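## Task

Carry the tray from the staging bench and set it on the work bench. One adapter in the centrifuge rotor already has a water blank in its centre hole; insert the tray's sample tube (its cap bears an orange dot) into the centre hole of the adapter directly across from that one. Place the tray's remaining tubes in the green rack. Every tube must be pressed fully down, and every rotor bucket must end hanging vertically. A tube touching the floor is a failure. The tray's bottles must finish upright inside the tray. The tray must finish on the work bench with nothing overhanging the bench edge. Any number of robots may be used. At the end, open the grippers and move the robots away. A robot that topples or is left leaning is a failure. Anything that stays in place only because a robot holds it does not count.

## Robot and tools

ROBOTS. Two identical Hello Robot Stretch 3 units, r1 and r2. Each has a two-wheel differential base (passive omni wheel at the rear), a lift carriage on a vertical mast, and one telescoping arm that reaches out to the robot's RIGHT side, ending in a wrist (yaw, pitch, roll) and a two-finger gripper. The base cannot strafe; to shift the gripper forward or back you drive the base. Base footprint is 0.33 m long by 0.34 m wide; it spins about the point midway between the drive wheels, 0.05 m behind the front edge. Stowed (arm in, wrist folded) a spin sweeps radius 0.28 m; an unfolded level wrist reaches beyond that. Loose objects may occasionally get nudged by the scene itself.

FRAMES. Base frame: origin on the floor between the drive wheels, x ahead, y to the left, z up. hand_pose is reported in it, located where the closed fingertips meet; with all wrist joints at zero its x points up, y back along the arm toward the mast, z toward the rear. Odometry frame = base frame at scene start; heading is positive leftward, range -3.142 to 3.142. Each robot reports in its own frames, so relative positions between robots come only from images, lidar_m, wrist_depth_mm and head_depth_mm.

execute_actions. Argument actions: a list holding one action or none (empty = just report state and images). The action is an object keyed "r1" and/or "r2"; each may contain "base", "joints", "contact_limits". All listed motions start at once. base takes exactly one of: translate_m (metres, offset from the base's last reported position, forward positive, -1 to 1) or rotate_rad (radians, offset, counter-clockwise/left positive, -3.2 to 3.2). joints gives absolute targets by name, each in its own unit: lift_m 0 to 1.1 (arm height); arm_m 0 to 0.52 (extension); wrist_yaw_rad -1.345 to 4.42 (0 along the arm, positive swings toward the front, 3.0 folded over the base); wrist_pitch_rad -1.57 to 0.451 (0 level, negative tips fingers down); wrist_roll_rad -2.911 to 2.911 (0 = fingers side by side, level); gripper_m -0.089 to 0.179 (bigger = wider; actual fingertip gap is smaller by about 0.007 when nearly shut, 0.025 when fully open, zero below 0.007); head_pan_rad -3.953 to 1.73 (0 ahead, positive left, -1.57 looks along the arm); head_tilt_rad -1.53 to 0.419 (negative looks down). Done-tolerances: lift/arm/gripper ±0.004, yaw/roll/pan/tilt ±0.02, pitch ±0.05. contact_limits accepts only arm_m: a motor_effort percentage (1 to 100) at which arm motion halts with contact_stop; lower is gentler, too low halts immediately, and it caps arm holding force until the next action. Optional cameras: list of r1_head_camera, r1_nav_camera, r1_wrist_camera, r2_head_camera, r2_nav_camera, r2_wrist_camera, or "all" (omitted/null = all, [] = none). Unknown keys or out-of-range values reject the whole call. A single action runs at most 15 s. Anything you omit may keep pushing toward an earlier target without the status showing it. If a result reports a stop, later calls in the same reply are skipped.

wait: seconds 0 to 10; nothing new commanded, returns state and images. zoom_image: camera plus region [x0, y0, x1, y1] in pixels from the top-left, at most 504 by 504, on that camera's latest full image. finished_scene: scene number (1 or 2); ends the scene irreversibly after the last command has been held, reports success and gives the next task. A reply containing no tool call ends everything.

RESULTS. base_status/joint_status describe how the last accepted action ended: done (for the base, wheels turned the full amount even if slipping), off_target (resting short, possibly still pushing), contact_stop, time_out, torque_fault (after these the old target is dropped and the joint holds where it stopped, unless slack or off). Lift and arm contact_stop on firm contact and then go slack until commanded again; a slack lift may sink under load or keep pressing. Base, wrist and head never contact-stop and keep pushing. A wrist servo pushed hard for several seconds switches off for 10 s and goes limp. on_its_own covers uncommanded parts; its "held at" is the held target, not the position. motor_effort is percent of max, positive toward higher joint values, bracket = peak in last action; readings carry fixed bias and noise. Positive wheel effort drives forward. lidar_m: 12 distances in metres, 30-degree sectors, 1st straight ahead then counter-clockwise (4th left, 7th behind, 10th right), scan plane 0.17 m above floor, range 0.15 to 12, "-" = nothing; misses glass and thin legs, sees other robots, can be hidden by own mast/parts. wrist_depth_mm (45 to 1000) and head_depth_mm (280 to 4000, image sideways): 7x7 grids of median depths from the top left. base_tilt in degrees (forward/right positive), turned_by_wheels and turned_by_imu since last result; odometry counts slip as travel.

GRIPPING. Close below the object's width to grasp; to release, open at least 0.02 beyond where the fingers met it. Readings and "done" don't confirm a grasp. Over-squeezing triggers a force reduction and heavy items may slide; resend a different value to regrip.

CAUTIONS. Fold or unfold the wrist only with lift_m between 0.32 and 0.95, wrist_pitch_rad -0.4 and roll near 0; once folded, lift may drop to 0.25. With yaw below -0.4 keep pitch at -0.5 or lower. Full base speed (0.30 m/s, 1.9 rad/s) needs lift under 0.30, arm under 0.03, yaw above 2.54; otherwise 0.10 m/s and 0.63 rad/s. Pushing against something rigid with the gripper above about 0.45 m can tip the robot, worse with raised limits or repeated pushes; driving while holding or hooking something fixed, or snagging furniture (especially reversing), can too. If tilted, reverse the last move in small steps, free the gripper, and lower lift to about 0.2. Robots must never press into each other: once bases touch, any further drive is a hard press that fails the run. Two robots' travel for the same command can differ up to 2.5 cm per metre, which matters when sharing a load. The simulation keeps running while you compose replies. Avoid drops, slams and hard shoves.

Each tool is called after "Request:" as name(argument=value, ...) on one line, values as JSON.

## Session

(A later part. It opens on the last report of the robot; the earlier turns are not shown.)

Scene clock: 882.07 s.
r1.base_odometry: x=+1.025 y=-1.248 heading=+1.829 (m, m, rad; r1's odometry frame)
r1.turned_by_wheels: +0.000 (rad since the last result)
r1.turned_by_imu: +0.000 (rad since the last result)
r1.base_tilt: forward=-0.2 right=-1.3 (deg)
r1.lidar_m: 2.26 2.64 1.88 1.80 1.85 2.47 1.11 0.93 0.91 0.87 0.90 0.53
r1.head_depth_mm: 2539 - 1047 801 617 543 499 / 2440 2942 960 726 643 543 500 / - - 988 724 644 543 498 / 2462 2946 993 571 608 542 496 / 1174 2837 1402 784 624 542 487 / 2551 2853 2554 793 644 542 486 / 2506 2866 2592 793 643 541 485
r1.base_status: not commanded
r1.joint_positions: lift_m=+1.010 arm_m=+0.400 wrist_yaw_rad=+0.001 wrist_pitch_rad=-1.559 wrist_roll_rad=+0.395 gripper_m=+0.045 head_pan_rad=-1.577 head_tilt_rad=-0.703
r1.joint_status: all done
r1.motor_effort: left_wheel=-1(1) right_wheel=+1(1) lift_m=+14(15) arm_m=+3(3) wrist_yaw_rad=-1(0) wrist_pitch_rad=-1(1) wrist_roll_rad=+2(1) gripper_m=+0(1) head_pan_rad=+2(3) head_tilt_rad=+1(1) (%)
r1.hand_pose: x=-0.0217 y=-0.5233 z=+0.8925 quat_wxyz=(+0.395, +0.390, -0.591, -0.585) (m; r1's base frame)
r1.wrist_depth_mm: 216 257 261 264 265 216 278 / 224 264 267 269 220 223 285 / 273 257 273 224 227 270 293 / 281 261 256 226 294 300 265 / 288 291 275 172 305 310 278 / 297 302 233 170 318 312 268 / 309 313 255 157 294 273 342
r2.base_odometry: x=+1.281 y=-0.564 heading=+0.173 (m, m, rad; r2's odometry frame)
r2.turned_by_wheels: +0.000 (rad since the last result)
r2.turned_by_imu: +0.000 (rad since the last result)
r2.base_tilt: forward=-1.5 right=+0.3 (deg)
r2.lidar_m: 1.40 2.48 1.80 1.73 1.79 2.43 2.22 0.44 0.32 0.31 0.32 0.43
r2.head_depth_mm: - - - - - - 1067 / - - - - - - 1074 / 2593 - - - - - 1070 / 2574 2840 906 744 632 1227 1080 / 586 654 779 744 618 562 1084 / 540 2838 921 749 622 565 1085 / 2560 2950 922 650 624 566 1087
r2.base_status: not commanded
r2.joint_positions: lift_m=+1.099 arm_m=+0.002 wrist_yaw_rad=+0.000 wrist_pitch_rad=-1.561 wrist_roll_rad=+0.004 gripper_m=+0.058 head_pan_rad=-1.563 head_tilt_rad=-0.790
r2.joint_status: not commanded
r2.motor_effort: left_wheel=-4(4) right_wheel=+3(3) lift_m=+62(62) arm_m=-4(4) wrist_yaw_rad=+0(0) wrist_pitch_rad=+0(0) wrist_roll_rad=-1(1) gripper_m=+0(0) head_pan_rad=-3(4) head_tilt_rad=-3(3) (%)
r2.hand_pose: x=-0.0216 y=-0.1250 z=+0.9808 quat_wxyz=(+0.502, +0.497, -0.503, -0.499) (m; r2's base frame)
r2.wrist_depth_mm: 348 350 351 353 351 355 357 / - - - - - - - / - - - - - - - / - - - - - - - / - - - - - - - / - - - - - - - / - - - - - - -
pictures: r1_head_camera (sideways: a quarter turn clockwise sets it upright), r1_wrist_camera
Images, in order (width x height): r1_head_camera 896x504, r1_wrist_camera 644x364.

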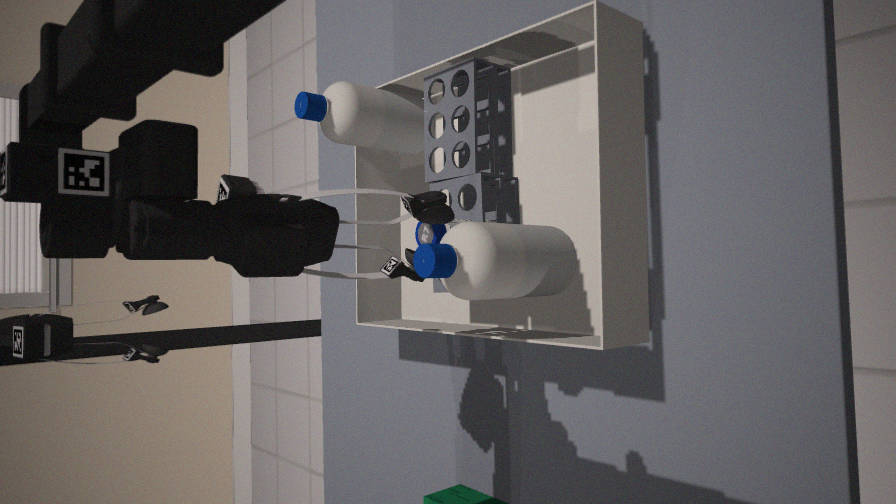

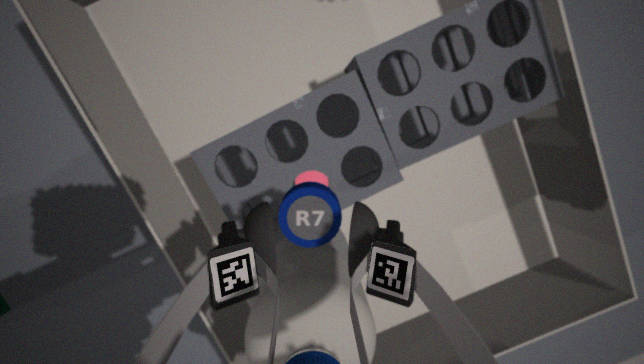

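Request:
execute_actions(actions=[{"r1":{"joints":{"lift_m":0.966}}}], cameras=["r1_wrist_camera","r1_head_camera"])

Request:
execute_actions(actions=[{"r1":{"joints":{"gripper_m":-0.008}}}], cameras=[])

Request:
execute_actions(actions=[{"r1":{"joints":{"lift_m":1.1}}}], cameras=["r1_wrist_camera","r1_head_camera"])

Scene clock: 889.60 s.
r1.base_odometry: x=+1.025 y=-1.248 heading=+1.829 (m, m, rad; r1's odometry frame)
r1.turned_by_wheels: +0.000 (rad since the last result)
r1.turned_by_imu: +0.001 (rad since the last result)
r1.base_tilt: forward=-0.1 right=-1.5 (deg)
r1.lidar_m: 2.25 2.64 1.88 1.79 1.85 2.47 1.11 0.92 0.91 0.87 0.90 0.53
r1.head_depth_mm: 2608 2870 - 798 615 545 499 / 2567 - 919 728 644 543 497 / 2550 - 1042 728 643 543 498 / 2538 2943 1778 574 612 542 497 / 1188 2842 1405 786 625 542 486 / 2539 2907 2553 797 642 541 487 / 2526 2858 2544 791 641 540 487
r1.base_status: not commanded
r1.joint_positions: lift_m=+0.966 arm_m=+0.400 wrist_yaw_rad=+0.001 wrist_pitch_rad=-1.559 wrist_roll_rad=+0.395 gripper_m=+0.045 head_pan_rad=-1.577 head_tilt_rad=-0.703
r1.joint_status: all done
r1.motor_effort: left_wheel=-1(1) right_wheel=+2(2) lift_m=+14(15) arm_m=+4(3) wrist_yaw_rad=+0(0) wrist_pitch_rad=-1(1) wrist_roll_rad=+1(2) gripper_m=+0(0) head_pan_rad=+2(3) head_tilt_rad=+1(2) (%)
r1.hand_pose: x=-0.0217 y=-0.5233 z=+0.8485 quat_wxyz=(+0.395, +0.390, -0.591, -0.585) (m; r1's base frame)
r1.wrist_depth_mm: 210 217 220 222 199 197 173 / 193 224 226 226 176 177 181 / 177 229 180 210 181 185 204 / 233 209 183 183 217 252 230 / 244 201 242 124 257 260 251 / 252 210 233 147 268 272 258 / 261 263 207 128 275 256 227
r2.base_odometry: x=+1.281 y=-0.564 heading=+0.173 (m, m, rad; r2's odometry frame)
r2.turned_by_wheels: +0.000 (rad since the last result)
r2.turned_by_imu: +0.000 (rad since the last result)
r2.base_tilt: forward=-1.5 right=+0.2 (deg)
r2.lidar_m: 1.40 2.48 1.80 1.73 1.79 2.42 2.22 0.44 0.32 0.31 0.32 0.43
r2.head_depth_mm: - - - - - - 1063 / - - - - - - 1074 / 2568 - - - - - 1070 / 2612 2834 903 742 633 1228 1081 / 1069 636 778 746 618 564 1084 / 543 2819 919 750 621 565 1088 / 2583 2903 924 651 622 567 1091
r2.base_status: not commanded
r2.joint_positions: lift_m=+1.099 arm_m=+0.002 wrist_yaw_rad=+0.000 wrist_pitch_rad=-1.561 wrist_roll_rad=+0.004 gripper_m=+0.058 head_pan_rad=-1.563 head_tilt_rad=-0.790
r2.joint_status: not commanded
r2.motor_effort: left_wheel=-4(4) right_wheel=+3(2) lift_m=+62(62) arm_m=-4(4) wrist_yaw_rad=+0(1) wrist_pitch_rad=+0(0) wrist_roll_rad=-1(1) gripper_m=+0(0) head_pan_rad=-3(3) head_tilt_rad=-3(3) (%)
r2.hand_pose: x=-0.0216 y=-0.1250 z=+0.9808 quat_wxyz=(+0.502, +0.497, -0.503, -0.499) (m; r2's base frame)
r2.wrist_depth_mm: 346 347 350 352 354 355 354 / - - - - - - - / - - - - - - - / - - - - - - - / - - - - - - - / - - - - - - - / - - - - - - -
pictures: r1_head_camera (sideways: a quarter turn clockwise sets it upright), r1_wrist_camera
Images, in order (width x height): r1_head_camera 896x504, r1_wrist_camera 644x364.

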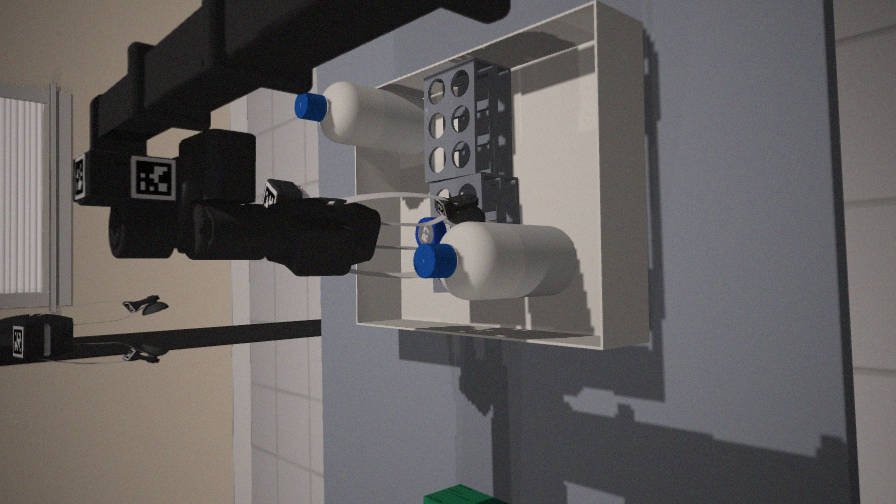

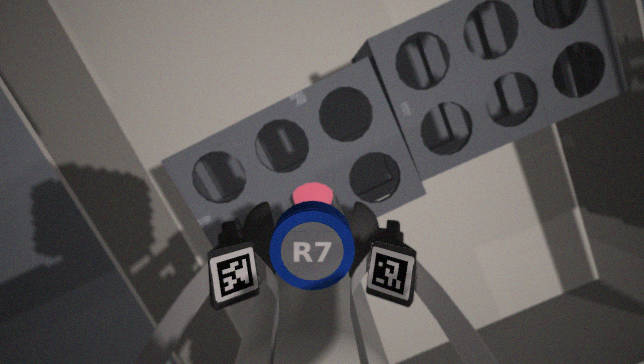

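Scene clock: 890.60 s.
r1.base_odometry: x=+1.025 y=-1.248 heading=+1.829 (m, m, rad; r1's odometry frame)
r1.turned_by_wheels: +0.000 (rad since the last result)
r1.turned_by_imu: +0.000 (rad since the last result)
r1.base_tilt: forward=-0.3 right=-1.5 (deg)
r1.lidar_m: 2.26 2.65 1.88 1.79 1.85 2.47 1.11 0.93 0.91 0.87 0.90 0.53
r1.head_depth_mm: 2606 2844 - 798 617 547 500 / 2524 - 920 726 643 542 498 / 2478 - 1025 731 642 543 499 / 2521 2897 1771 576 608 543 499 / 1179 2833 1410 787 626 541 487 / 2525 2897 2545 794 645 540 487 / 2529 2851 2517 789 642 539 485
r1.base_status: not commanded
r1.joint_positions: lift_m=+0.966 arm_m=+0.400 wrist_yaw_rad=+0.001 wrist_pitch_rad=-1.559 wrist_roll_rad=+0.395 gripper_m=-0.007 head_pan_rad=-1.577 head_tilt_rad=-0.703
r1.joint_status: all done
r1.motor_effort: left_wheel=-1(1) right_wheel=+2(1) lift_m=+14(14) arm_m=+4(3) wrist_yaw_rad=+0(1) wrist_pitch_rad=-1(2) wrist_roll_rad=+2(2) gripper_m=-15(89) head_pan_rad=+2(3) head_tilt_rad=+1(2) (%)
r1.hand_pose: x=-0.0217 y=-0.5234 z=+0.8485 quat_wxyz=(+0.395, +0.390, -0.591, -0.585) (m; r1's base frame)
r1.wrist_depth_mm: 211 217 220 223 198 196 173 / 193 223 227 228 177 177 181 / 178 228 229 229 181 185 204 / 233 210 183 183 216 251 230 / 243 202 186 122 256 261 252 / 253 209 234 150 268 270 259 / 260 263 207 128 273 258 227
r2.base_odometry: x=+1.281 y=-0.564 heading=+0.173 (m, m, rad; r2's odometry frame)
r2.turned_by_wheels: +0.000 (rad since the last result)
r2.turned_by_imu: +0.000 (rad since the last result)
r2.base_tilt: forward=-1.5 right=+0.2 (deg)
r2.lidar_m: 1.40 2.49 1.80 1.72 1.79 2.43 2.23 0.44 0.32 0.31 0.32 0.43
r2.head_depth_mm: - - - - - - 1063 / - - - - - - 1075 / 2588 - - - - - 1070 / 2573 2855 906 742 633 1231 1080 / 1073 634 769 746 619 563 1080 / 544 2824 918 749 621 565 1086 / 2573 2855 925 650 624 566 1090
r2.base_status: not commanded
r2.joint_positions: lift_m=+1.099 arm_m=+0.002 wrist_yaw_rad=+0.000 wrist_pitch_rad=-1.561 wrist_roll_rad=+0.004 gripper_m=+0.058 head_pan_rad=-1.563 head_tilt_rad=-0.790
r2.joint_status: not commanded
r2.motor_effort: left_wheel=-4(4) right_wheel=+2(3) lift_m=+62(62) arm_m=-4(4) wrist_yaw_rad=+0(0) wrist_pitch_rad=+0(0) wrist_roll_rad=-1(1) gripper_m=+0(0) head_pan_rad=-3(3) head_tilt_rad=-3(3) (%)
r2.hand_pose: x=-0.0216 y=-0.1250 z=+0.9808 quat_wxyz=(+0.502, +0.497, -0.503, -0.499) (m; r2's base frame)
r2.wrist_depth_mm: 351 350 352 354 350 355 355 / - - - - - - - / - - - - - - - / - - - - - - - / - - - - - - - / - - - - - - - / - - - - - - -
pictures: none
No camera images: the call's "cameras" was empty. Leave "cameras" out to get every camera's image.

Scene clock: 892.67 s.
r1.base_odometry: x=+1.025 y=-1.248 heading=+1.829 (m, m, rad; r1's odometry frame)
r1.turned_by_wheels: +0.000 (rad since the last result)
r1.turned_by_imu: +0.000 (rad since the last result)
r1.base_tilt: forward=-0.2 right=-1.3 (deg)
r1.lidar_m: 2.26 2.64 1.89 1.80 1.85 2.47 1.11 0.92 0.92 0.87 0.90 0.53
r1.head_depth_mm: 2609 2949 1040 803 616 544 500 / 2638 2935 953 728 641 545 499 / 2634 2983 1844 737 642 544 497 / 2539 3001 998 578 608 543 497 / 1181 2851 1404 783 625 542 487 / 2510 2889 2581 792 643 541 487 / 2504 2819 2544 792 641 541 484
r1.base_status: not commanded
r1.joint_positions: lift_m=+1.100 arm_m=+0.400 wrist_yaw_rad=+0.001 wrist_pitch_rad=-1.558 wrist_roll_rad=+0.396 gripper_m=-0.007 head_pan_rad=-1.577 head_tilt_rad=-0.703
r1.joint_status: all done
r1.motor_effort: left_wheel=-1(1) right_wheel=+2(1) lift_m=+22(24) arm_m=+3(3) wrist_yaw_rad=+0(0) wrist_pitch_rad=-2(2) wrist_roll_rad=+1(1) gripper_m=-13(15) head_pan_rad=+2(2) head_tilt_rad=+0(1) (%)
r1.hand_pose: x=-0.0217 y=-0.5238 z=+0.9819 quat_wxyz=(+0.395, +0.390, -0.592, -0.585) (m; r1's base frame)
r1.wrist_depth_mm: 337 317 343 351 350 360 367 / 347 346 356 359 310 370 381 / 361 360 362 315 348 382 385 / 369 374 358 322 390 393 402 / 374 386 388 121 401 386 420 / 392 398 399 214 368 424 435 / 405 412 423 367 435 - -
r2.base_odometry: x=+1.281 y=-0.564 heading=+0.173 (m, m, rad; r2's odometry frame)
r2.turned_by_wheels: +0.000 (rad since the last result)
r2.turned_by_imu: +0.000 (rad since the last result)
r2.base_tilt: forward=-1.5 right=+0.3 (deg)
r2.lidar_m: 1.40 2.49 1.80 1.73 1.79 2.43 2.23 0.44 0.32 0.31 0.32 0.43
r2.head_depth_mm: - - - - - - 1065 / - - - - - - 1074 / 2572 - - - - - 1069 / 2589 2834 903 741 633 1235 1078 / 568 684 780 744 620 563 1084 / 2417 2887 917 750 621 565 1084 / 2557 2868 924 651 624 567 1089
r2.base_status: not commanded
r2.joint_positions: lift_m=+1.099 arm_m=+0.002 wrist_yaw_rad=+0.000 wrist_pitch_rad=-1.561 wrist_roll_rad=+0.004 gripper_m=+0.058 head_pan_rad=-1.563 head_tilt_rad=-0.790
r2.joint_status: not commanded
r2.motor_effort: left_wheel=-4(4) right_wheel=+3(3) lift_m=+62(62) arm_m=-4(4) wrist_yaw_rad=+0(0) wrist_pitch_rad=+0(0) wrist_roll_rad=-1(1) gripper_m=+0(0) head_pan_rad=-3(3) head_tilt_rad=-4(2) (%)
r2.hand_pose: x=-0.0216 y=-0.1250 z=+0.9808 quat_wxyz=(+0.502, +0.497, -0.503, -0.499) (m; r2's base frame)
r2.wrist_depth_mm: 348 352 354 352 353 356 357 / - - - - - - - / - - - - - - - / - - - - - - - / - - - - - - - / - - - - - - - / - - - - - - -
pictures: r1_head_camera (sideways: a quarter turn clockwise sets it upright), r1_wrist_camera
Images, in order (width x height): r1_head_camera 896x504, r1_wrist_camera 644x364.

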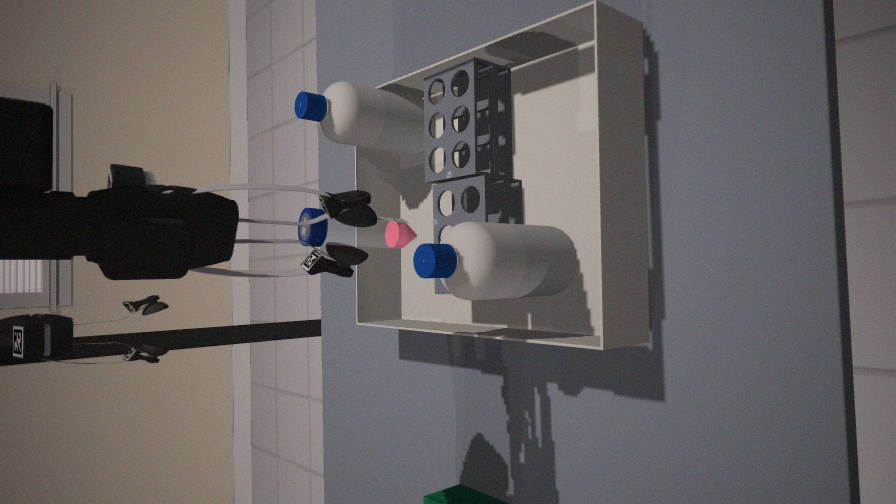

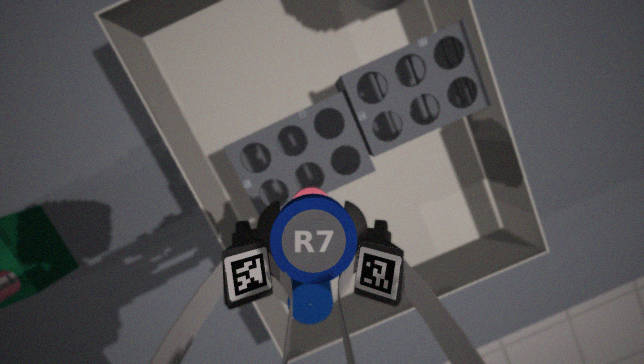

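Go to near row 3.

Request:
execute_actions(actions=[{"r1":{"joints":{"arm_m":0.47}}}], cameras=[])

Request:
execute_actions(actions=[{"r1":{"base":{"translate_m":0.41}}}], cameras=[])

Request:
execute_actions(actions=[{"r1":{"joints":{"arm_m":0.415,"wrist_roll_rad":0.002}}}], cameras=[])

Request:
execute_actions(actions=[{"r1":{"joints":{"lift_m":1.01}}}], cameras=["r1_wrist_camera","r1_head_camera"])

Scene clock: 899.53 s.
r1.base_odometry: x=+1.025 y=-1.248 heading=+1.829 (m, m, rad; r1's odometry frame)
r1.turned_by_wheels: +0.000 (rad since the last result)
r1.turned_by_imu: +0.001 (rad since the last result)
r1.base_tilt: forward=-0.2 right=-1.4 (deg)
r1.lidar_m: 2.26 2.64 1.88 1.80 1.85 2.47 1.10 0.93 0.91 0.87 0.90 0.53
r1.head_depth_mm: 2597 2954 1046 800 616 544 500 / 2578 2936 956 728 643 544 500 / 2554 2978 1044 736 644 543 497 / 2496 3044 834 575 608 541 498 / 1180 2812 1404 784 624 541 487 / 2581 2841 2560 792 642 542 486 / 2511 2880 2582 794 645 540 485
r1.base_status: not commanded
r1.joint_positions: lift_m=+1.100 arm_m=+0.470 wrist_yaw_rad=+0.001 wrist_pitch_rad=-1.558 wrist_roll_rad=+0.396 gripper_m=-0.007 head_pan_rad=-1.577 head_tilt_rad=-0.703
r1.joint_status: all done
r1.motor_effort: left_wheel=-1(1) right_wheel=+1(2) lift_m=+22(22) arm_m=+4(7) wrist_yaw_rad=-1(1) wrist_pitch_rad=-2(2) wrist_roll_rad=+1(1) gripper_m=-13(14) head_pan_rad=+2(2) head_tilt_rad=+2(1) (%)
r1.hand_pose: x=-0.0217 y=-0.5937 z=+0.9819 quat_wxyz=(+0.395, +0.389, -0.592, -0.585) (m; r1's base frame)
r1.wrist_depth_mm: 338 342 348 347 239 359 366 / 346 351 353 361 364 371 377 / 356 358 365 370 345 370 389 / 370 372 374 350 328 379 408 / 379 387 387 121 402 402 420 / 360 404 398 274 414 403 433 / 339 409 417 264 387 438 446
r2.base_odometry: x=+1.281 y=-0.564 heading=+0.173 (m, m, rad; r2's odometry frame)
r2.turned_by_wheels: +0.000 (rad since the last result)
r2.turned_by_imu: +0.000 (rad since the last result)
r2.base_tilt: forward=-1.5 right=+0.3 (deg)
r2.lidar_m: 1.40 2.48 1.80 1.73 1.79 2.44 2.23 0.44 0.32 0.31 0.32 0.43
r2.head_depth_mm: - - - - - - 1063 / - - - - - - 1073 / 2602 - - - - - 1070 / 2583 2836 906 742 633 1227 1081 / 516 1242 776 744 618 562 1084 / 472 2868 919 750 622 564 1087 / 2562 2889 926 649 623 567 1095
r2.base_status: not commanded
r2.joint_positions: lift_m=+1.099 arm_m=+0.002 wrist_yaw_rad=+0.000 wrist_pitch_rad=-1.561 wrist_roll_rad=+0.004 gripper_m=+0.058 head_pan_rad=-1.563 head_tilt_rad=-0.790
r2.joint_status: not commanded
r2.motor_effort: left_wheel=-4(4) right_wheel=+3(3) lift_m=+62(62) arm_m=-5(4) wrist_yaw_rad=-1(0) wrist_pitch_rad=+0(0) wrist_roll_rad=-1(1) gripper_m=+0(0) head_pan_rad=-3(3) head_tilt_rad=-2(4) (%)
r2.hand_pose: x=-0.0216 y=-0.1250 z=+0.9808 quat_wxyz=(+0.502, +0.497, -0.503, -0.499) (m; r2's base frame)
r2.wrist_depth_mm: 351 350 349 353 352 354 355 / - - - - - - - / - - - - - - - / - - - - - - - / - - - - - - - / - - - - - - - / - - - - - - -
pictures: none
No camera images: the call's "cameras" was empty. Leave "cameras" out to get every camera's image.

Scene clock: 905.03 s.
r1.base_odometry: x=+0.921 y=-0.852 heading=+1.829 (m, m, rad; r1's odometry frame)
r1.turned_by_wheels: +0.000 (rad since the last result)
r1.turned_by_imu: +0.000 (rad since the last result)
r1.base_tilt: forward=-0.3 right=-1.4 (deg)
r1.lidar_m: 1.85 2.66 1.90 1.81 1.87 2.49 1.32 1.26 0.90 0.85 0.22 2.03
r1.head_depth_mm: 2529 2937 2570 795 646 544 489 / 2515 2932 2590 802 644 544 488 / 2581 2871 1427 706 646 542 489 / 2483 3017 953 738 646 543 487 / 2526 2855 2557 796 645 541 477 / 2513 2884 2536 1828 663 541 477 / 2497 2859 2523 1954 1588 1332 1123
r1.base_status: done
r1.joint_positions: lift_m=+1.100 arm_m=+0.470 wrist_yaw_rad=+0.001 wrist_pitch_rad=-1.558 wrist_roll_rad=+0.396 gripper_m=-0.007 head_pan_rad=-1.577 head_tilt_rad=-0.703
r1.joint_status: not commanded
r1.motor_effort: left_wheel=-1(2) right_wheel=+1(6) lift_m=+22(22) arm_m=+3(4) wrist_yaw_rad=-1(1) wrist_pitch_rad=-2(2) wrist_roll_rad=+1(1) gripper_m=-14(13) head_pan_rad=+3(2) head_tilt_rad=+1(1) (%)
r1.hand_pose: x=-0.0217 y=-0.5937 z=+0.9819 quat_wxyz=(+0.395, +0.389, -0.592, -0.585) (m; r1's base frame)
r1.wrist_depth_mm: 343 342 346 350 356 359 331 / - 352 356 363 366 372 329 / - 363 369 370 376 382 349 / - - 378 274 326 398 373 / - - 390 121 404 413 413 / - - 411 415 417 427 435 / - - 431 426 432 441 452
r2.base_odometry: x=+1.281 y=-0.564 heading=+0.173 (m, m, rad; r2's odometry frame)
r2.turned_by_wheels: +0.000 (rad since the last result)
r2.turned_by_imu: +0.000 (rad since the last result)
r2.base_tilt: forward=-1.5 right=+0.2 (deg)
r2.lidar_m: 1.40 2.48 1.80 1.73 1.79 2.43 2.22 0.44 0.32 0.31 0.32 0.43
r2.head_depth_mm: - - - - - - 1065 / - - - - - - 1074 / 2585 - - - - - 1071 / 2595 2843 904 742 632 1232 1082 / 2553 2858 798 747 619 563 1084 / 2553 2896 920 749 622 564 1084 / 2578 2875 925 652 624 567 1088
r2.base_status: not commanded
r2.joint_positions: lift_m=+1.099 arm_m=+0.002 wrist_yaw_rad=+0.000 wrist_pitch_rad=-1.561 wrist_roll_rad=+0.004 gripper_m=+0.058 head_pan_rad=-1.563 head_tilt_rad=-0.790
r2.joint_status: not commanded
r2.motor_effort: left_wheel=-4(4) right_wheel=+2(3) lift_m=+62(62) arm_m=-4(4) wrist_yaw_rad=+0(1) wrist_pitch_rad=+0(0) wrist_roll_rad=-1(1) gripper_m=+0(0) head_pan_rad=-3(3) head_tilt_rad=-4(3) (%)
r2.hand_pose: x=-0.0216 y=-0.1250 z=+0.9808 quat_wxyz=(+0.502, +0.497, -0.503, -0.499) (m; r2's base frame)
r2.wrist_depth_mm: 348 347 350 350 353 352 355 / - - - - - - - / - - - - - - - / - - - - - - - / - - - - - - - / - - - - - - - / - - - - - - -
pictures: none
No camera images: the call's "cameras" was empty. Leave "cameras" out to get every camera's image.

Scene clock: 906.57 s.
r1.base_odometry: x=+0.921 y=-0.852 heading=+1.829 (m, m, rad; r1's odometry frame)
r1.turned_by_wheels: +0.000 (rad since the last result)
r1.turned_by_imu: +0.000 (rad since the last result)
r1.base_tilt: forward=-0.4 right=-1.4 (deg)
r1.lidar_m: 1.85 2.66 1.90 1.81 1.86 2.49 1.33 1.26 0.90 0.85 0.22 2.03
r1.head_depth_mm: 2526 2958 2574 794 647 544 488 / 2531 2929 2587 798 648 543 488 / 2616 2900 1463 705 647 542 488 / 2547 3055 1768 729 647 542 486 / 2542 2898 2574 798 645 541 477 / 2550 2858 2584 1827 661 542 477 / 2540 2897 2540 1957 1578 1324 1124
r1.base_status: not commanded
r1.joint_positions: lift_m=+1.100 arm_m=+0.415 wrist_yaw_rad=+0.001 wrist_pitch_rad=-1.558 wrist_roll_rad=+0.006 gripper_m=-0.007 head_pan_rad=-1.577 head_tilt_rad=-0.703
r1.joint_status: all done
r1.motor_effort: left_wheel=-1(1) right_wheel=+1(1) lift_m=+22(22) arm_m=-3(5) wrist_yaw_rad=-1(0) wrist_pitch_rad=-2(2) wrist_roll_rad=-2(2) gripper_m=-13(14) head_pan_rad=+2(2) head_tilt_rad=+2(1) (%)
r1.hand_pose: x=-0.0216 y=-0.5396 z=+0.9819 quat_wxyz=(+0.502, +0.495, -0.504, -0.498) (m; r1's base frame)
r1.wrist_depth_mm: - 347 348 351 356 363 341 / - - 357 359 371 372 347 / - - 367 314 321 383 347 / - - 379 357 392 398 349 / - - 389 121 405 412 358 / - - 403 416 421 423 414 / - - 420 430 434 446 396
r2.base_odometry: x=+1.281 y=-0.564 heading=+0.173 (m, m, rad; r2's odometry frame)
r2.turned_by_wheels: +0.000 (rad since the last result)
r2.turned_by_imu: +0.000 (rad since the last result)
r2.base_tilt: forward=-1.5 right=+0.2 (deg)
r2.lidar_m: 1.40 2.48 1.80 1.73 1.80 2.43 2.22 0.44 0.32 0.31 0.32 0.43
r2.head_depth_mm: - - - - - - 1067 / - - - - - - 1071 / 2587 - - - - - 1071 / 2578 2847 905 742 632 1235 1083 / 2592 2873 797 745 619 563 1083 / 2569 2887 920 748 621 564 1089 / 2570 2910 925 650 624 567 1090
r2.base_status: not commanded
r2.joint_positions: lift_m=+1.099 arm_m=+0.002 wrist_yaw_rad=+0.000 wrist_pitch_rad=-1.561 wrist_roll_rad=+0.004 gripper_m=+0.058 head_pan_rad=-1.563 head_tilt_rad=-0.790
r2.joint_status: not commanded
r2.motor_effort: left_wheel=-4(4) right_wheel=+3(3) lift_m=+62(62) arm_m=-4(4) wrist_yaw_rad=+1(1) wrist_pitch_rad=+0(0) wrist_roll_rad=-1(1) gripper_m=+0(0) head_pan_rad=-3(3) head_tilt_rad=-3(3) (%)
r2.hand_pose: x=-0.0216 y=-0.1250 z=+0.9808 quat_wxyz=(+0.502, +0.497, -0.503, -0.499) (m; r2's base frame)
r2.wrist_depth_mm: 347 352 350 353 352 352 356 / - - - - - - - / - - - - - - - / - - - - - - - / - - - - - - - / - - - - - - - / - - - - - - -
pictures: none
No camera images: the call's "cameras" was empty. Leave "cameras" out to get every camera's image.

Scene clock: 908.23 s.
r1.base_odometry: x=+0.921 y=-0.852 heading=+1.829 (m, m, rad; r1's odometry frame)
r1.turned_by_wheels: +0.000 (rad since the last result)
r1.turned_by_imu: +0.000 (rad since the last result)
r1.base_tilt: forward=-0.1 right=-1.3 (deg)
r1.lidar_m: 1.86 2.66 1.90 1.81 1.86 2.49 1.32 1.26 0.90 0.85 0.22 2.04
r1.head_depth_mm: 867 - 1821 791 646 545 489 / 1166 2963 2585 802 648 543 487 / - 2968 1378 706 647 541 489 / 2521 2907 970 725 647 543 486 / 2512 2862 2590 795 647 543 477 / 2538 2834 2552 1827 661 540 477 / 2522 2848 2550 1965 1567 1330 1123
r1.base_status: not commanded
r1.joint_positions: lift_m=+1.010 arm_m=+0.415 wrist_yaw_rad=+0.001 wrist_pitch_rad=-1.558 wrist_roll_rad=+0.006 gripper_m=-0.007 head_pan_rad=-1.577 head_tilt_rad=-0.703
r1.joint_status: all done
r1.motor_effort: left_wheel=-1(1) right_wheel=+1(1) lift_m=+14(19) arm_m=-3(3) wrist_yaw_rad=-1(1) wrist_pitch_rad=-1(1) wrist_roll_rad=-2(2) gripper_m=-14(14) head_pan_rad=+2(1) head_tilt_rad=+2(2) (%)
r1.hand_pose: x=-0.0216 y=-0.5396 z=+0.8925 quat_wxyz=(+0.502, +0.495, -0.504, -0.498) (m; r1's base frame)
r1.wrist_depth_mm: 966 259 261 265 271 275 279 / 997 267 270 131 279 283 288 / - 277 278 222 222 290 294 / - 285 289 229 232 301 305 / - 293 297 121 306 313 314 / - 307 306 314 319 325 325 / - - 319 324 330 335 333
r2.base_odometry: x=+1.281 y=-0.564 heading=+0.173 (m, m, rad; r2's odometry frame)
r2.turned_by_wheels: +0.000 (rad since the last result)
r2.turned_by_imu: +0.000 (rad since the last result)
r2.base_tilt: forward=-1.5 right=+0.2 (deg)
r2.lidar_m: 1.40 2.48 1.80 1.73 1.79 2.43 2.22 0.44 0.32 0.31 0.32 0.43
r2.head_depth_mm: - - - - - - 1067 / - - - - - - 1076 / 2565 - - - - - 1070 / 2550 2847 904 743 633 1228 1079 / 2579 2858 800 744 618 562 1085 / 2572 2898 918 747 620 564 1088 / 2563 2909 923 650 624 566 1089
r2.base_status: not commanded
r2.joint_positions: lift_m=+1.099 arm_m=+0.002 wrist_yaw_rad=+0.000 wrist_pitch_rad=-1.561 wrist_roll_rad=+0.004 gripper_m=+0.058 head_pan_rad=-1.563 head_tilt_rad=-0.790
r2.joint_status: not commanded
r2.motor_effort: left_wheel=-4(4) right_wheel=+3(3) lift_m=+62(62) arm_m=-4(4) wrist_yaw_rad=+0(1) wrist_pitch_rad=+0(0) wrist_roll_rad=-1(1) gripper_m=+0(0) head_pan_rad=-3(3) head_tilt_rad=-4(3) (%)
r2.hand_pose: x=-0.0216 y=-0.1250 z=+0.9808 quat_wxyz=(+0.502, +0.497, -0.503, -0.499) (m; r2's base frame)
r2.wrist_depth_mm: 346 350 352 352 353 352 354 / - - - - - - - / - - - - - - - / - - - - - - - / - - - - - - - / - - - - - - - / - - - - - - -
pictures: r1_head_camera (sideways: a quarter turn clockwise sets it upright), r1_wrist_camera
Images, in order (width x height): r1_head_camera 896x504, r1_wrist_camera 644x364.

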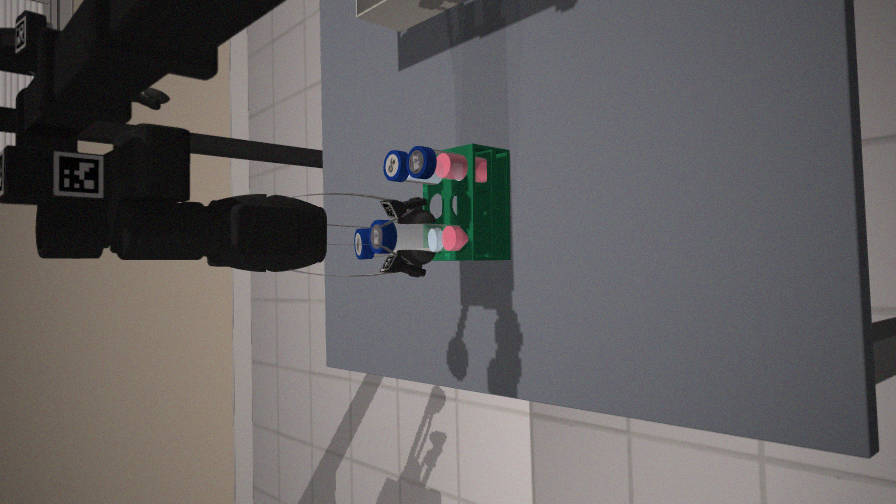

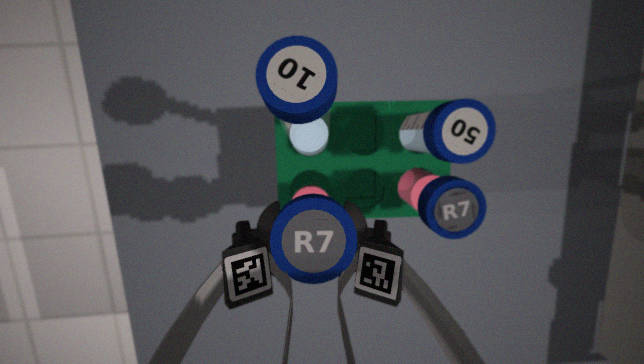

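Request:
execute_actions(actions=[{"r1":{"base":{"translate_m":0.004}}}], cameras=[])

Request:
execute_actions(actions=[{"r1":{"joints":{"lift_m":0.985}}}], cameras=["r1_wrist_camera","r1_head_camera"])

Scene clock: 918.30 s.
r1.base_odometry: x=+0.920 y=-0.848 heading=+1.828 (m, m, rad; r1's odometry frame)
r1.turned_by_wheels: +0.000 (rad since the last result)
r1.turned_by_imu: +0.001 (rad since the last result)
r1.base_tilt: forward=-0.3 right=-1.4 (deg)
r1.lidar_m: 1.85 2.66 1.91 1.81 1.86 2.49 1.33 1.27 0.90 0.85 0.22 2.03
r1.head_depth_mm: 873 - 2539 799 646 544 488 / 1163 2962 2604 800 646 543 488 / - 2990 1389 708 647 543 488 / 2493 2898 977 723 645 543 486 / 2532 2872 2550 793 644 542 476 / 2532 2885 2584 1885 679 541 475 / 2528 2877 2559 1955 1590 1328 1124
r1.base_status: done
r1.joint_positions: lift_m=+1.010 arm_m=+0.415 wrist_yaw_rad=+0.001 wrist_pitch_rad=-1.558 wrist_roll_rad=+0.006 gripper_m=-0.007 head_pan_rad=-1.577 head_tilt_rad=-0.703
r1.joint_status: not commanded
r1.motor_effort: left_wheel=-2(2) right_wheel=+2(5) lift_m=+14(14) arm_m=-3(3) wrist_yaw_rad=+0(1) wrist_pitch_rad=-2(2) wrist_roll_rad=-2(2) gripper_m=-13(14) head_pan_rad=+3(3) head_tilt_rad=+1(1) (%)
r1.hand_pose: x=-0.0216 y=-0.5396 z=+0.8925 quat_wxyz=(+0.502, +0.495, -0.504, -0.498) (m; r1's base frame)
r1.wrist_depth_mm: 946 260 263 265 271 274 278 / 972 266 271 131 278 283 287 / - 276 278 221 223 290 297 / - 286 288 229 230 301 306 / - 296 296 121 306 311 315 / - 307 308 313 318 325 325 / - - 318 322 330 335 336
r2.base_odometry: x=+1.281 y=-0.564 heading=+0.173 (m, m, rad; r2's odometry frame)
r2.turned_by_wheels: +0.000 (rad since the last result)
r2.turned_by_imu: +0.000 (rad since the last result)
r2.base_tilt: forward=-1.5 right=+0.3 (deg)
r2.lidar_m: 1.41 2.48 1.80 1.73 1.79 2.43 2.22 0.44 0.32 0.31 0.32 0.43
r2.head_depth_mm: - - - - - - 1064 / - - - - - - 1076 / 2575 - - - - - 1067 / 2580 2833 905 742 631 1238 1080 / 2564 2852 800 746 619 562 1084 / 2588 2884 920 750 621 564 1089 / 2581 2882 925 650 623 566 1092
r2.base_status: not commanded
r2.joint_positions: lift_m=+1.099 arm_m=+0.002 wrist_yaw_rad=+0.000 wrist_pitch_rad=-1.561 wrist_roll_rad=+0.004 gripper_m=+0.058 head_pan_rad=-1.563 head_tilt_rad=-0.790
r2.joint_status: not commanded
r2.motor_effort: left_wheel=-4(4) right_wheel=+3(3) lift_m=+62(62) arm_m=-4(4) wrist_yaw_rad=+0(1) wrist_pitch_rad=+0(0) wrist_roll_rad=-1(1) gripper_m=+0(0) head_pan_rad=-3(3) head_tilt_rad=-3(4) (%)
r2.hand_pose: x=-0.0216 y=-0.1250 z=+0.9808 quat_wxyz=(+0.502, +0.497, -0.503, -0.499) (m; r2's base frame)
r2.wrist_depth_mm: 348 350 351 349 353 354 354 / - - - - - - - / - - - - - - - / - - - - - - - / - - - - - - - / - - - - - - - / - - - - - - -
pictures: none
No camera images: the call's "cameras" was empty. Leave "cameras" out to get every camera's image.

Scene clock: 919.30 s.
r1.base_odometry: x=+0.920 y=-0.848 heading=+1.828 (m, m, rad; r1's odometry frame)
r1.turned_by_wheels: +0.000 (rad since the last result)
r1.turned_by_imu: +0.000 (rad since the last result)
r1.base_tilt: forward=-0.2 right=-1.5 (deg)
r1.lidar_m: 1.84 2.66 1.89 1.81 1.86 2.49 1.33 1.26 0.90 0.85 0.22 2.03
r1.head_depth_mm: 2446 - 979 799 646 543 490 / 2483 3021 2548 800 648 543 488 / 2473 3094 1395 707 645 543 488 / 2510 2858 957 716 647 542 487 / 2519 2853 2529 795 645 541 476 / 2545 2882 2543 1901 680 542 476 / 2512 2843 2546 1952 1571 1325 1126
r1.base_status: not commanded
r1.joint_positions: lift_m=+0.985 arm_m=+0.415 wrist_yaw_rad=+0.001 wrist_pitch_rad=-1.558 wrist_roll_rad=+0.006 gripper_m=-0.007 head_pan_rad=-1.577 head_tilt_rad=-0.703
r1.joint_status: all done
r1.motor_effort: left_wheel=-1(1) right_wheel=+2(2) lift_m=+14(14) arm_m=-3(3) wrist_yaw_rad=-1(0) wrist_pitch_rad=-2(2) wrist_roll_rad=-2(2) gripper_m=-14(14) head_pan_rad=+3(3) head_tilt_rad=+1(1) (%)
r1.hand_pose: x=-0.0216 y=-0.5396 z=+0.8674 quat_wxyz=(+0.502, +0.495, -0.504, -0.498) (m; r1's base frame)
r1.wrist_depth_mm: 917 237 239 243 247 249 254 / 957 244 244 107 254 257 263 / 981 251 254 195 200 142 270 / - 260 264 204 207 273 281 / - 268 269 121 213 153 289 / - 278 279 286 290 294 299 / - 286 290 294 300 305 310
r2.base_odometry: x=+1.281 y=-0.564 heading=+0.173 (m, m, rad; r2's odometry frame)
r2.turned_by_wheels: +0.000 (rad since the last result)
r2.turned_by_imu: +0.000 (rad since the last result)
r2.base_tilt: forward=-1.5 right=+0.3 (deg)
r2.lidar_m: 1.41 2.48 1.80 1.73 1.78 2.42 2.22 0.44 0.32 0.31 0.32 0.43
r2.head_depth_mm: - - - - - - 1066 / - - - - - - 1077 / 2573 - - - - - 1071 / 2577 2839 906 742 633 1229 1080 / 2582 2843 800 747 618 563 1085 / 2567 2894 919 752 622 565 1089 / 2591 2877 924 650 624 567 1088
r2.base_status: not commanded
r2.joint_positions: lift_m=+1.099 arm_m=+0.002 wrist_yaw_rad=+0.000 wrist_pitch_rad=-1.561 wrist_roll_rad=+0.004 gripper_m=+0.058 head_pan_rad=-1.563 head_tilt_rad=-0.790
r2.joint_status: not commanded
r2.motor_effort: left_wheel=-4(4) right_wheel=+3(3) lift_m=+62(62) arm_m=-4(4) wrist_yaw_rad=+0(1) wrist_pitch_rad=+0(0) wrist_roll_rad=-1(1) gripper_m=+0(0) head_pan_rad=-3(3) head_tilt_rad=-4(4) (%)
r2.hand_pose: x=-0.0216 y=-0.1250 z=+0.9808 quat_wxyz=(+0.502, +0.497, -0.503, -0.499) (m; r2's base frame)
r2.wrist_depth_mm: 346 349 351 354 351 352 355 / - - - - - - - / - - - - - - - / - - - - - - - / - - - - - - - / - - - - - - - / - - - - - - -
pictures: r1_head_camera (sideways: a quarter turn clockwise sets it upright), r1_wrist_camera
Images, in order (width x height): r1_head_camera 896x504, r1_wrist_camera 644x364.

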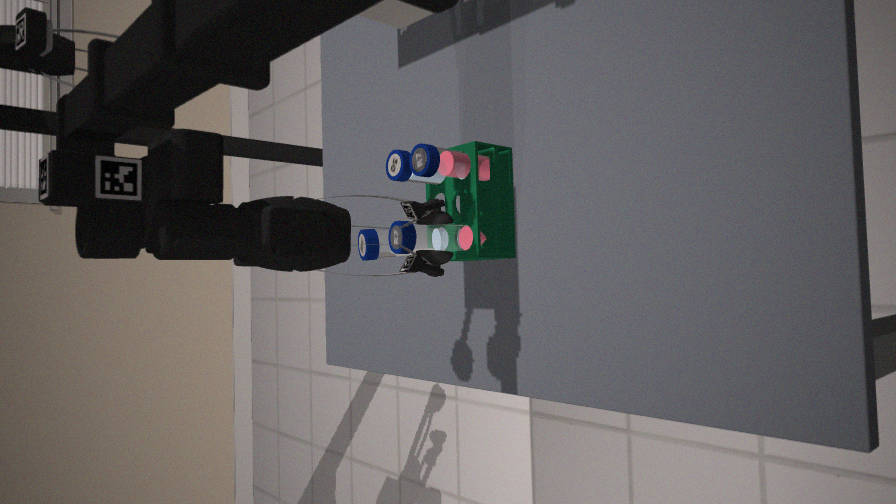

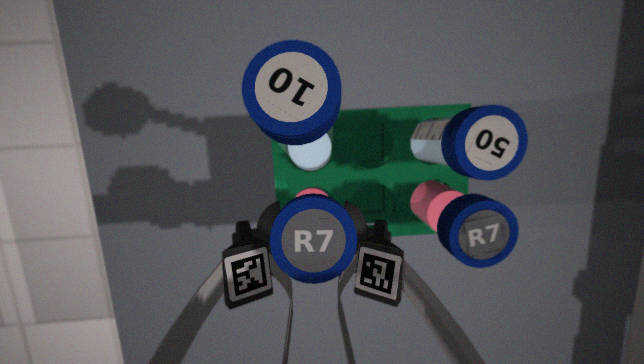

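Request:
execute_actions(actions=[{"r1":{"joints":{"lift_m":0.963}}}], cameras=[])

Request:
execute_actions(actions=[{"r1":{"joints":{"gripper_m":0.05}}}], cameras=[])

Request:
execute_actions(actions=[{"r1":{"joints":{"lift_m":1.06}}}], cameras=[])

Request:
execute_actions(actions=[{"r1":{"joints":{"gripper_m":0.0,"arm_m":0.465}}}], cameras=["r1_wrist_camera","r1_head_camera"])

Scene clock: 926.43 s.
r1.base_odometry: x=+0.920 y=-0.848 heading=+1.828 (m, m, rad; r1's odometry frame)
r1.turned_by_wheels: +0.000 (rad since the last result)
r1.turned_by_imu: +0.001 (rad since the last result)
r1.base_tilt: forward=-0.3 right=-1.5 (deg)
r1.lidar_m: 1.85 2.66 1.90 1.81 1.87 2.49 1.33 1.26 0.90 0.85 0.22 2.03
r1.head_depth_mm: 2490 2828 - 799 649 545 490 / 2518 - 1777 800 644 544 487 / 2497 - 1413 707 645 543 487 / 2569 2894 955 731 645 542 488 / 2533 2866 2580 794 642 543 477 / 2531 2899 2549 1865 680 541 477 / 2518 2859 2549 1942 1587 1328 1123
r1.base_status: not commanded
r1.joint_positions: lift_m=+0.964 arm_m=+0.415 wrist_yaw_rad=+0.001 wrist_pitch_rad=-1.562 wrist_roll_rad=+0.006 gripper_m=-0.007 head_pan_rad=-1.577 head_tilt_rad=-0.703
r1.joint_status: lift_m contact_stop (moved -0.022 of -0.022)
r1.on_its_own: lift_m is slack since a contact_stop, until your next command for it
r1.motor_effort: left_wheel=-2(2) right_wheel=+3(3) lift_m=+18(17) arm_m=-2(3) wrist_yaw_rad=+0(1) wrist_pitch_rad=+0(2) wrist_roll_rad=-2(2) gripper_m=-13(14) head_pan_rad=+3(2) head_tilt_rad=+1(1) (%)
r1.hand_pose: x=-0.0216 y=-0.5385 z=+0.8459 quat_wxyz=(+0.501, +0.496, -0.503, -0.499) (m; r1's base frame)
r1.wrist_depth_mm: 218 218 218 220 226 229 233 / 924 223 87 85 234 237 241 / 966 231 232 174 179 121 249 / - 238 241 183 185 137 258 / - 246 247 115 193 129 266 / - 254 257 262 267 271 278 / - 262 268 273 275 282 288
r2.base_odometry: x=+1.281 y=-0.564 heading=+0.173 (m, m, rad; r2's odometry frame)
r2.turned_by_wheels: +0.000 (rad since the last result)
r2.turned_by_imu: +0.000 (rad since the last result)
r2.base_tilt: forward=-1.5 right=+0.3 (deg)
r2.lidar_m: 1.41 2.49 1.80 1.73 1.79 2.42 2.22 0.44 0.32 0.31 0.32 0.43
r2.head_depth_mm: - - - - - - 1062 / - - - - - - 1073 / 2578 - - - - - 1066 / 2586 2840 904 741 632 1233 1078 / 2571 2876 797 745 618 563 1083 / 2561 2876 919 749 622 565 1082 / 2589 2897 922 650 622 566 1090
r2.base_status: not commanded
r2.joint_positions: lift_m=+1.099 arm_m=+0.002 wrist_yaw_rad=+0.000 wrist_pitch_rad=-1.561 wrist_roll_rad=+0.004 gripper_m=+0.058 head_pan_rad=-1.563 head_tilt_rad=-0.790
r2.joint_status: not commanded
r2.motor_effort: left_wheel=-4(4) right_wheel=+3(3) lift_m=+62(62) arm_m=-5(4) wrist_yaw_rad=+0(0) wrist_pitch_rad=+0(0) wrist_roll_rad=-1(1) gripper_m=+0(0) head_pan_rad=-3(3) head_tilt_rad=-3(3) (%)
r2.hand_pose: x=-0.0216 y=-0.1250 z=+0.9808 quat_wxyz=(+0.502, +0.497, -0.503, -0.499) (m; r2's base frame)
r2.wrist_depth_mm: 349 352 349 351 353 353 355 / - - - - - - - / - - - - - - - / - - - - - - - / - - - - - - - / - - - - - - - / - - - - - - -
pictures: none
No camera images: the call's "cameras" was empty. Leave "cameras" out to get every camera's image.

not run: a stop came earlier in this reply.

not run: a stop came earlier in this reply.

not run: a stop came earlier in this reply.

Request:
execute_actions(actions=[{"r1":{"joints":{"gripper_m":0.045,"lift_m":0.966}}}], cameras=[])

Request:
execute_actions(actions=[{"r1":{"joints":{"lift_m":1.07}}}], cameras=[])

Request:
execute_actions(actions=[{"r1":{"joints":{"gripper_m":0.0,"arm_m":0.465}}}], cameras=["r1_wrist_camera","r1_head_camera"])

Scene clock: 931.43 s.
r1.base_odometry: x=+0.920 y=-0.848 heading=+1.828 (m, m, rad; r1's odometry frame)
r1.turned_by_wheels: +0.000 (rad since the last result)
r1.turned_by_imu: +0.001 (rad since the last result)
r1.base_tilt: forward=-0.3 right=-1.5 (deg)
r1.lidar_m: 1.85 2.67 1.90 1.81 1.86 2.49 1.33 1.26 0.90 0.85 0.22 2.03
r1.head_depth_mm: 2516 2848 - 797 647 544 489 / 2472 - 1763 796 646 543 488 / 2486 - 1441 707 645 543 487 / 2531 2867 953 719 643 542 487 / 2555 2889 2571 794 643 542 476 / 2512 2882 2529 1904 680 541 477 / 2502 2866 2556 1921 1585 1330 1121
r1.base_status: not commanded
r1.joint_positions: lift_m=+0.966 arm_m=+0.415 wrist_yaw_rad=+0.001 wrist_pitch_rad=-1.561 wrist_roll_rad=+0.006 gripper_m=+0.045 head_pan_rad=-1.577 head_tilt_rad=-0.703
r1.joint_status: all done
r1.motor_effort: left_wheel=-2(2) right_wheel=+3(3) lift_m=+20(21) arm_m=-2(2) wrist_yaw_rad=+0(1) wrist_pitch_rad=+0(0) wrist_roll_rad=-2(2) gripper_m=+1(77) head_pan_rad=+2(3) head_tilt_rad=+1(1) (%)
r1.hand_pose: x=-0.0216 y=-0.5385 z=+0.8481 quat_wxyz=(+0.501, +0.496, -0.503, -0.499) (m; r1's base frame)
r1.wrist_depth_mm: 218 218 219 220 228 230 234 / 938 225 88 87 235 237 242 / 967 233 234 176 180 122 249 / - 240 242 185 187 136 259 / - 247 249 126 195 131 269 / - 255 263 263 269 275 278 / - 265 269 274 277 283 288
r2.base_odometry: x=+1.281 y=-0.564 heading=+0.173 (m, m, rad; r2's odometry frame)
r2.turned_by_wheels: +0.000 (rad since the last result)
r2.turned_by_imu: +0.000 (rad since the last result)
r2.base_tilt: forward=-1.5 right=+0.2 (deg)
r2.lidar_m: 1.40 2.48 1.80 1.72 1.79 2.43 2.23 0.44 0.32 0.31 0.32 0.43
r2.head_depth_mm: - - - - - - 1068 / - - - - - - 1076 / 2587 - - - - - 1067 / 2568 2864 907 743 633 1232 1083 / 2574 2835 799 746 619 563 1084 / 2570 2872 921 750 620 564 1081 / 2570 2882 924 651 624 567 1091
r2.base_status: not commanded
r2.joint_positions: lift_m=+1.099 arm_m=+0.002 wrist_yaw_rad=+0.000 wrist_pitch_rad=-1.561 wrist_roll_rad=+0.004 gripper_m=+0.058 head_pan_rad=-1.563 head_tilt_rad=-0.790
r2.joint_status: not commanded
r2.motor_effort: left_wheel=-4(4) right_wheel=+3(3) lift_m=+62(62) arm_m=-4(4) wrist_yaw_rad=+1(0) wrist_pitch_rad=+0(0) wrist_roll_rad=-1(1) gripper_m=+0(0) head_pan_rad=-3(3) head_tilt_rad=-3(3) (%)
r2.hand_pose: x=-0.0216 y=-0.1250 z=+0.9808 quat_wxyz=(+0.502, +0.497, -0.503, -0.499) (m; r2's base frame)
r2.wrist_depth_mm: 350 350 350 350 352 353 354 / - - - - - - - / - - - - - - - / - - - - - - - / - - - - - - - / - - - - - - - / - - - - - - -
pictures: none
No camera images: the call's "cameras" was empty. Leave "cameras" out to get every camera's image.

Scene clock: 933.20 s.
r1.base_odometry: x=+0.920 y=-0.848 heading=+1.828 (m, m, rad; r1's odometry frame)
r1.turned_by_wheels: +0.000 (rad since the last result)
r1.turned_by_imu: +0.000 (rad since the last result)
r1.base_tilt: forward=-0.2 right=-1.3 (deg)
r1.lidar_m: 1.85 2.66 1.90 1.81 1.86 2.49 1.33 1.26 0.90 0.85 0.22 2.03
r1.head_depth_mm: 2610 2905 2599 800 650 545 489 / 2521 2935 2589 798 647 544 487 / - 2879 2027 706 645 543 488 / 2540 2922 2669 723 647 542 487 / 2507 2892 2572 796 644 541 477 / 2548 2860 2536 1877 682 541 477 / 2507 2855 2583 1956 1585 1334 1133
r1.base_status: not commanded
r1.joint_positions: lift_m=+1.070 arm_m=+0.415 wrist_yaw_rad=+0.001 wrist_pitch_rad=-1.561 wrist_roll_rad=+0.006 gripper_m=+0.045 head_pan_rad=-1.577 head_tilt_rad=-0.703
r1.joint_status: all done
r1.motor_effort: left_wheel=-2(2) right_wheel=+3(3) lift_m=+21(22) arm_m=-2(2) wrist_yaw_rad=+0(1) wrist_pitch_rad=+0(0) wrist_roll_rad=-2(1) gripper_m=+0(0) head_pan_rad=+3(2) head_tilt_rad=+1(1) (%)
r1.hand_pose: x=-0.0216 y=-0.5385 z=+0.9520 quat_wxyz=(+0.501, +0.496, -0.503, -0.499) (m; r1's base frame)
r1.wrist_depth_mm: - 316 320 322 328 331 332 / - 325 326 330 337 343 333 / - 341 339 284 282 354 338 / - - 349 289 292 367 339 / - - 357 367 374 378 344 / - - 377 380 387 392 361 / - - 389 393 400 404 391
r2.base_odometry: x=+1.281 y=-0.564 heading=+0.173 (m, m, rad; r2's odometry frame)
r2.turned_by_wheels: +0.000 (rad since the last result)
r2.turned_by_imu: +0.000 (rad since the last result)
r2.base_tilt: forward=-1.5 right=+0.3 (deg)
r2.lidar_m: 1.40 2.49 1.80 1.73 1.79 2.44 2.23 0.44 0.32 0.31 0.32 0.43
r2.head_depth_mm: - - - - - - 1065 / - - - - - - 1073 / 2575 - - - - - 1070 / 2569 2850 904 741 632 1233 1079 / 2582 2874 800 746 617 563 1085 / 2567 2893 918 749 621 564 1089 / 2575 2884 929 652 624 567 1093
r2.base_status: not commanded
r2.joint_positions: lift_m=+1.099 arm_m=+0.002 wrist_yaw_rad=+0.000 wrist_pitch_rad=-1.561 wrist_roll_rad=+0.004 gripper_m=+0.058 head_pan_rad=-1.563 head_tilt_rad=-0.790
r2.joint_status: not commanded
r2.motor_effort: left_wheel=-4(4) right_wheel=+3(3) lift_m=+62(62) arm_m=-4(4) wrist_yaw_rad=+0(0) wrist_pitch_rad=+0(0) wrist_roll_rad=-1(1) gripper_m=+0(0) head_pan_rad=-3(3) head_tilt_rad=-3(3) (%)
r2.hand_pose: x=-0.0216 y=-0.1250 z=+0.9808 quat_wxyz=(+0.502, +0.497, -0.503, -0.499) (m; r2's base frame)
r2.wrist_depth_mm: 348 350 349 353 355 356 355 / - - - - - - - / - - - - - - - / - - - - - - - / - - - - - - - / - - - - - - - / - - - - - - -
pictures: none
No camera images: the call's "cameras" was empty. Leave "cameras" out to get every camera's image.

Scene clock: 934.67 s.
r1.base_odometry: x=+0.920 y=-0.848 heading=+1.828 (m, m, rad; r1's odometry frame)
r1.turned_by_wheels: +0.000 (rad since the last result)
r1.turned_by_imu: +0.000 (rad since the last result)
r1.base_tilt: forward=-0.3 right=-1.5 (deg)
r1.lidar_m: 1.84 2.66 1.90 1.81 1.86 2.49 1.32 1.26 0.90 0.85 0.22 2.03
r1.head_depth_mm: 2633 2954 2558 801 647 546 488 / 2496 2875 2561 798 646 543 488 / - 2890 1448 707 646 543 487 / 2523 2996 2581 723 646 540 487 / 2545 2854 2559 796 645 539 477 / 2517 2838 2550 1881 682 541 478 / 2521 2846 2584 1950 1583 1333 1129
r1.base_status: not commanded
r1.joint_positions: lift_m=+1.070 arm_m=+0.465 wrist_yaw_rad=+0.001 wrist_pitch_rad=-1.561 wrist_roll_rad=+0.006 gripper_m=+0.000 head_pan_rad=-1.577 head_tilt_rad=-0.703
r1.joint_status: all done
r1.motor_effort: left_wheel=-2(2) right_wheel=+2(2) lift_m=+22(22) arm_m=+4(2) wrist_yaw_rad=-1(1) wrist_pitch_rad=+0(0) wrist_roll_rad=-2(2) gripper_m=-1(81) head_pan_rad=+3(3) head_tilt_rad=+1(2) (%)
r1.hand_pose: x=-0.0216 y=-0.5879 z=+0.9520 quat_wxyz=(+0.501, +0.496, -0.503, -0.499) (m; r1's base frame)
r1.wrist_depth_mm: - 316 318 325 327 331 336 / - 327 331 331 337 342 333 / - 337 337 344 347 354 337 / - - 348 245 295 365 338 / - - 361 - 301 380 342 / - - 370 384 385 391 344 / - - 388 394 398 405 378
r2.base_odometry: x=+1.281 y=-0.564 heading=+0.173 (m, m, rad; r2's odometry frame)
r2.turned_by_wheels: +0.000 (rad since the last result)
r2.turned_by_imu: +0.000 (rad since the last result)
r2.base_tilt: forward=-1.5 right=+0.3 (deg)
r2.lidar_m: 1.41 2.48 1.80 1.73 1.79 2.42 2.23 0.44 0.32 0.31 0.32 0.43
r2.head_depth_mm: - - - - - - 1063 / - - - - - - 1073 / 2588 - - - - - 1067 / 2569 2837 903 741 631 1230 1078 / 2577 2852 800 745 619 562 1083 / 2582 2868 920 749 622 564 1088 / 2560 2907 922 649 623 567 1089
r2.base_status: not commanded
r2.joint_positions: lift_m=+1.099 arm_m=+0.002 wrist_yaw_rad=+0.000 wrist_pitch_rad=-1.561 wrist_roll_rad=+0.004 gripper_m=+0.058 head_pan_rad=-1.563 head_tilt_rad=-0.790
r2.joint_status: not commanded
r2.motor_effort: left_wheel=-4(4) right_wheel=+3(3) lift_m=+62(62) arm_m=-4(4) wrist_yaw_rad=+0(1) wrist_pitch_rad=+0(0) wrist_roll_rad=-1(1) gripper_m=+0(0) head_pan_rad=-3(3) head_tilt_rad=-2(3) (%)
r2.hand_pose: x=-0.0216 y=-0.1250 z=+0.9808 quat_wxyz=(+0.502, +0.497, -0.503, -0.499) (m; r2's base frame)
r2.wrist_depth_mm: 346 351 350 355 353 354 355 / - - - - - - - / - - - - - - - / - - - - - - - / - - - - - - - / - - - - - - - / - - - - - - -
pictures: r1_head_camera (sideways: a quarter turn clockwise sets it upright), r1_wrist_camera
Images, in order (width x height): r1_head_camera 896x504, r1_wrist_camera 644x364.

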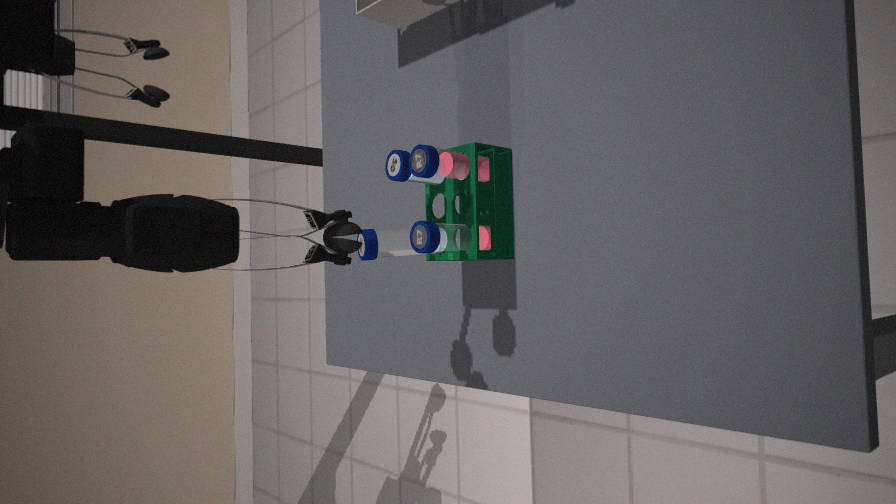

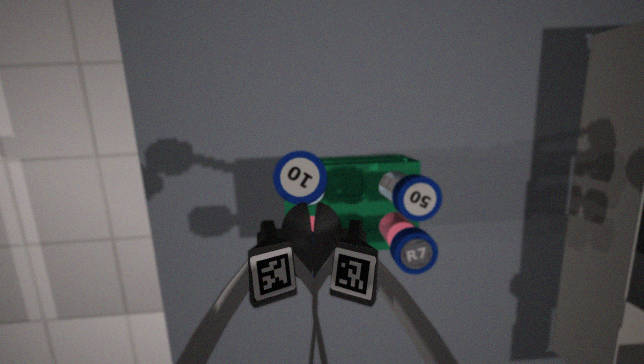

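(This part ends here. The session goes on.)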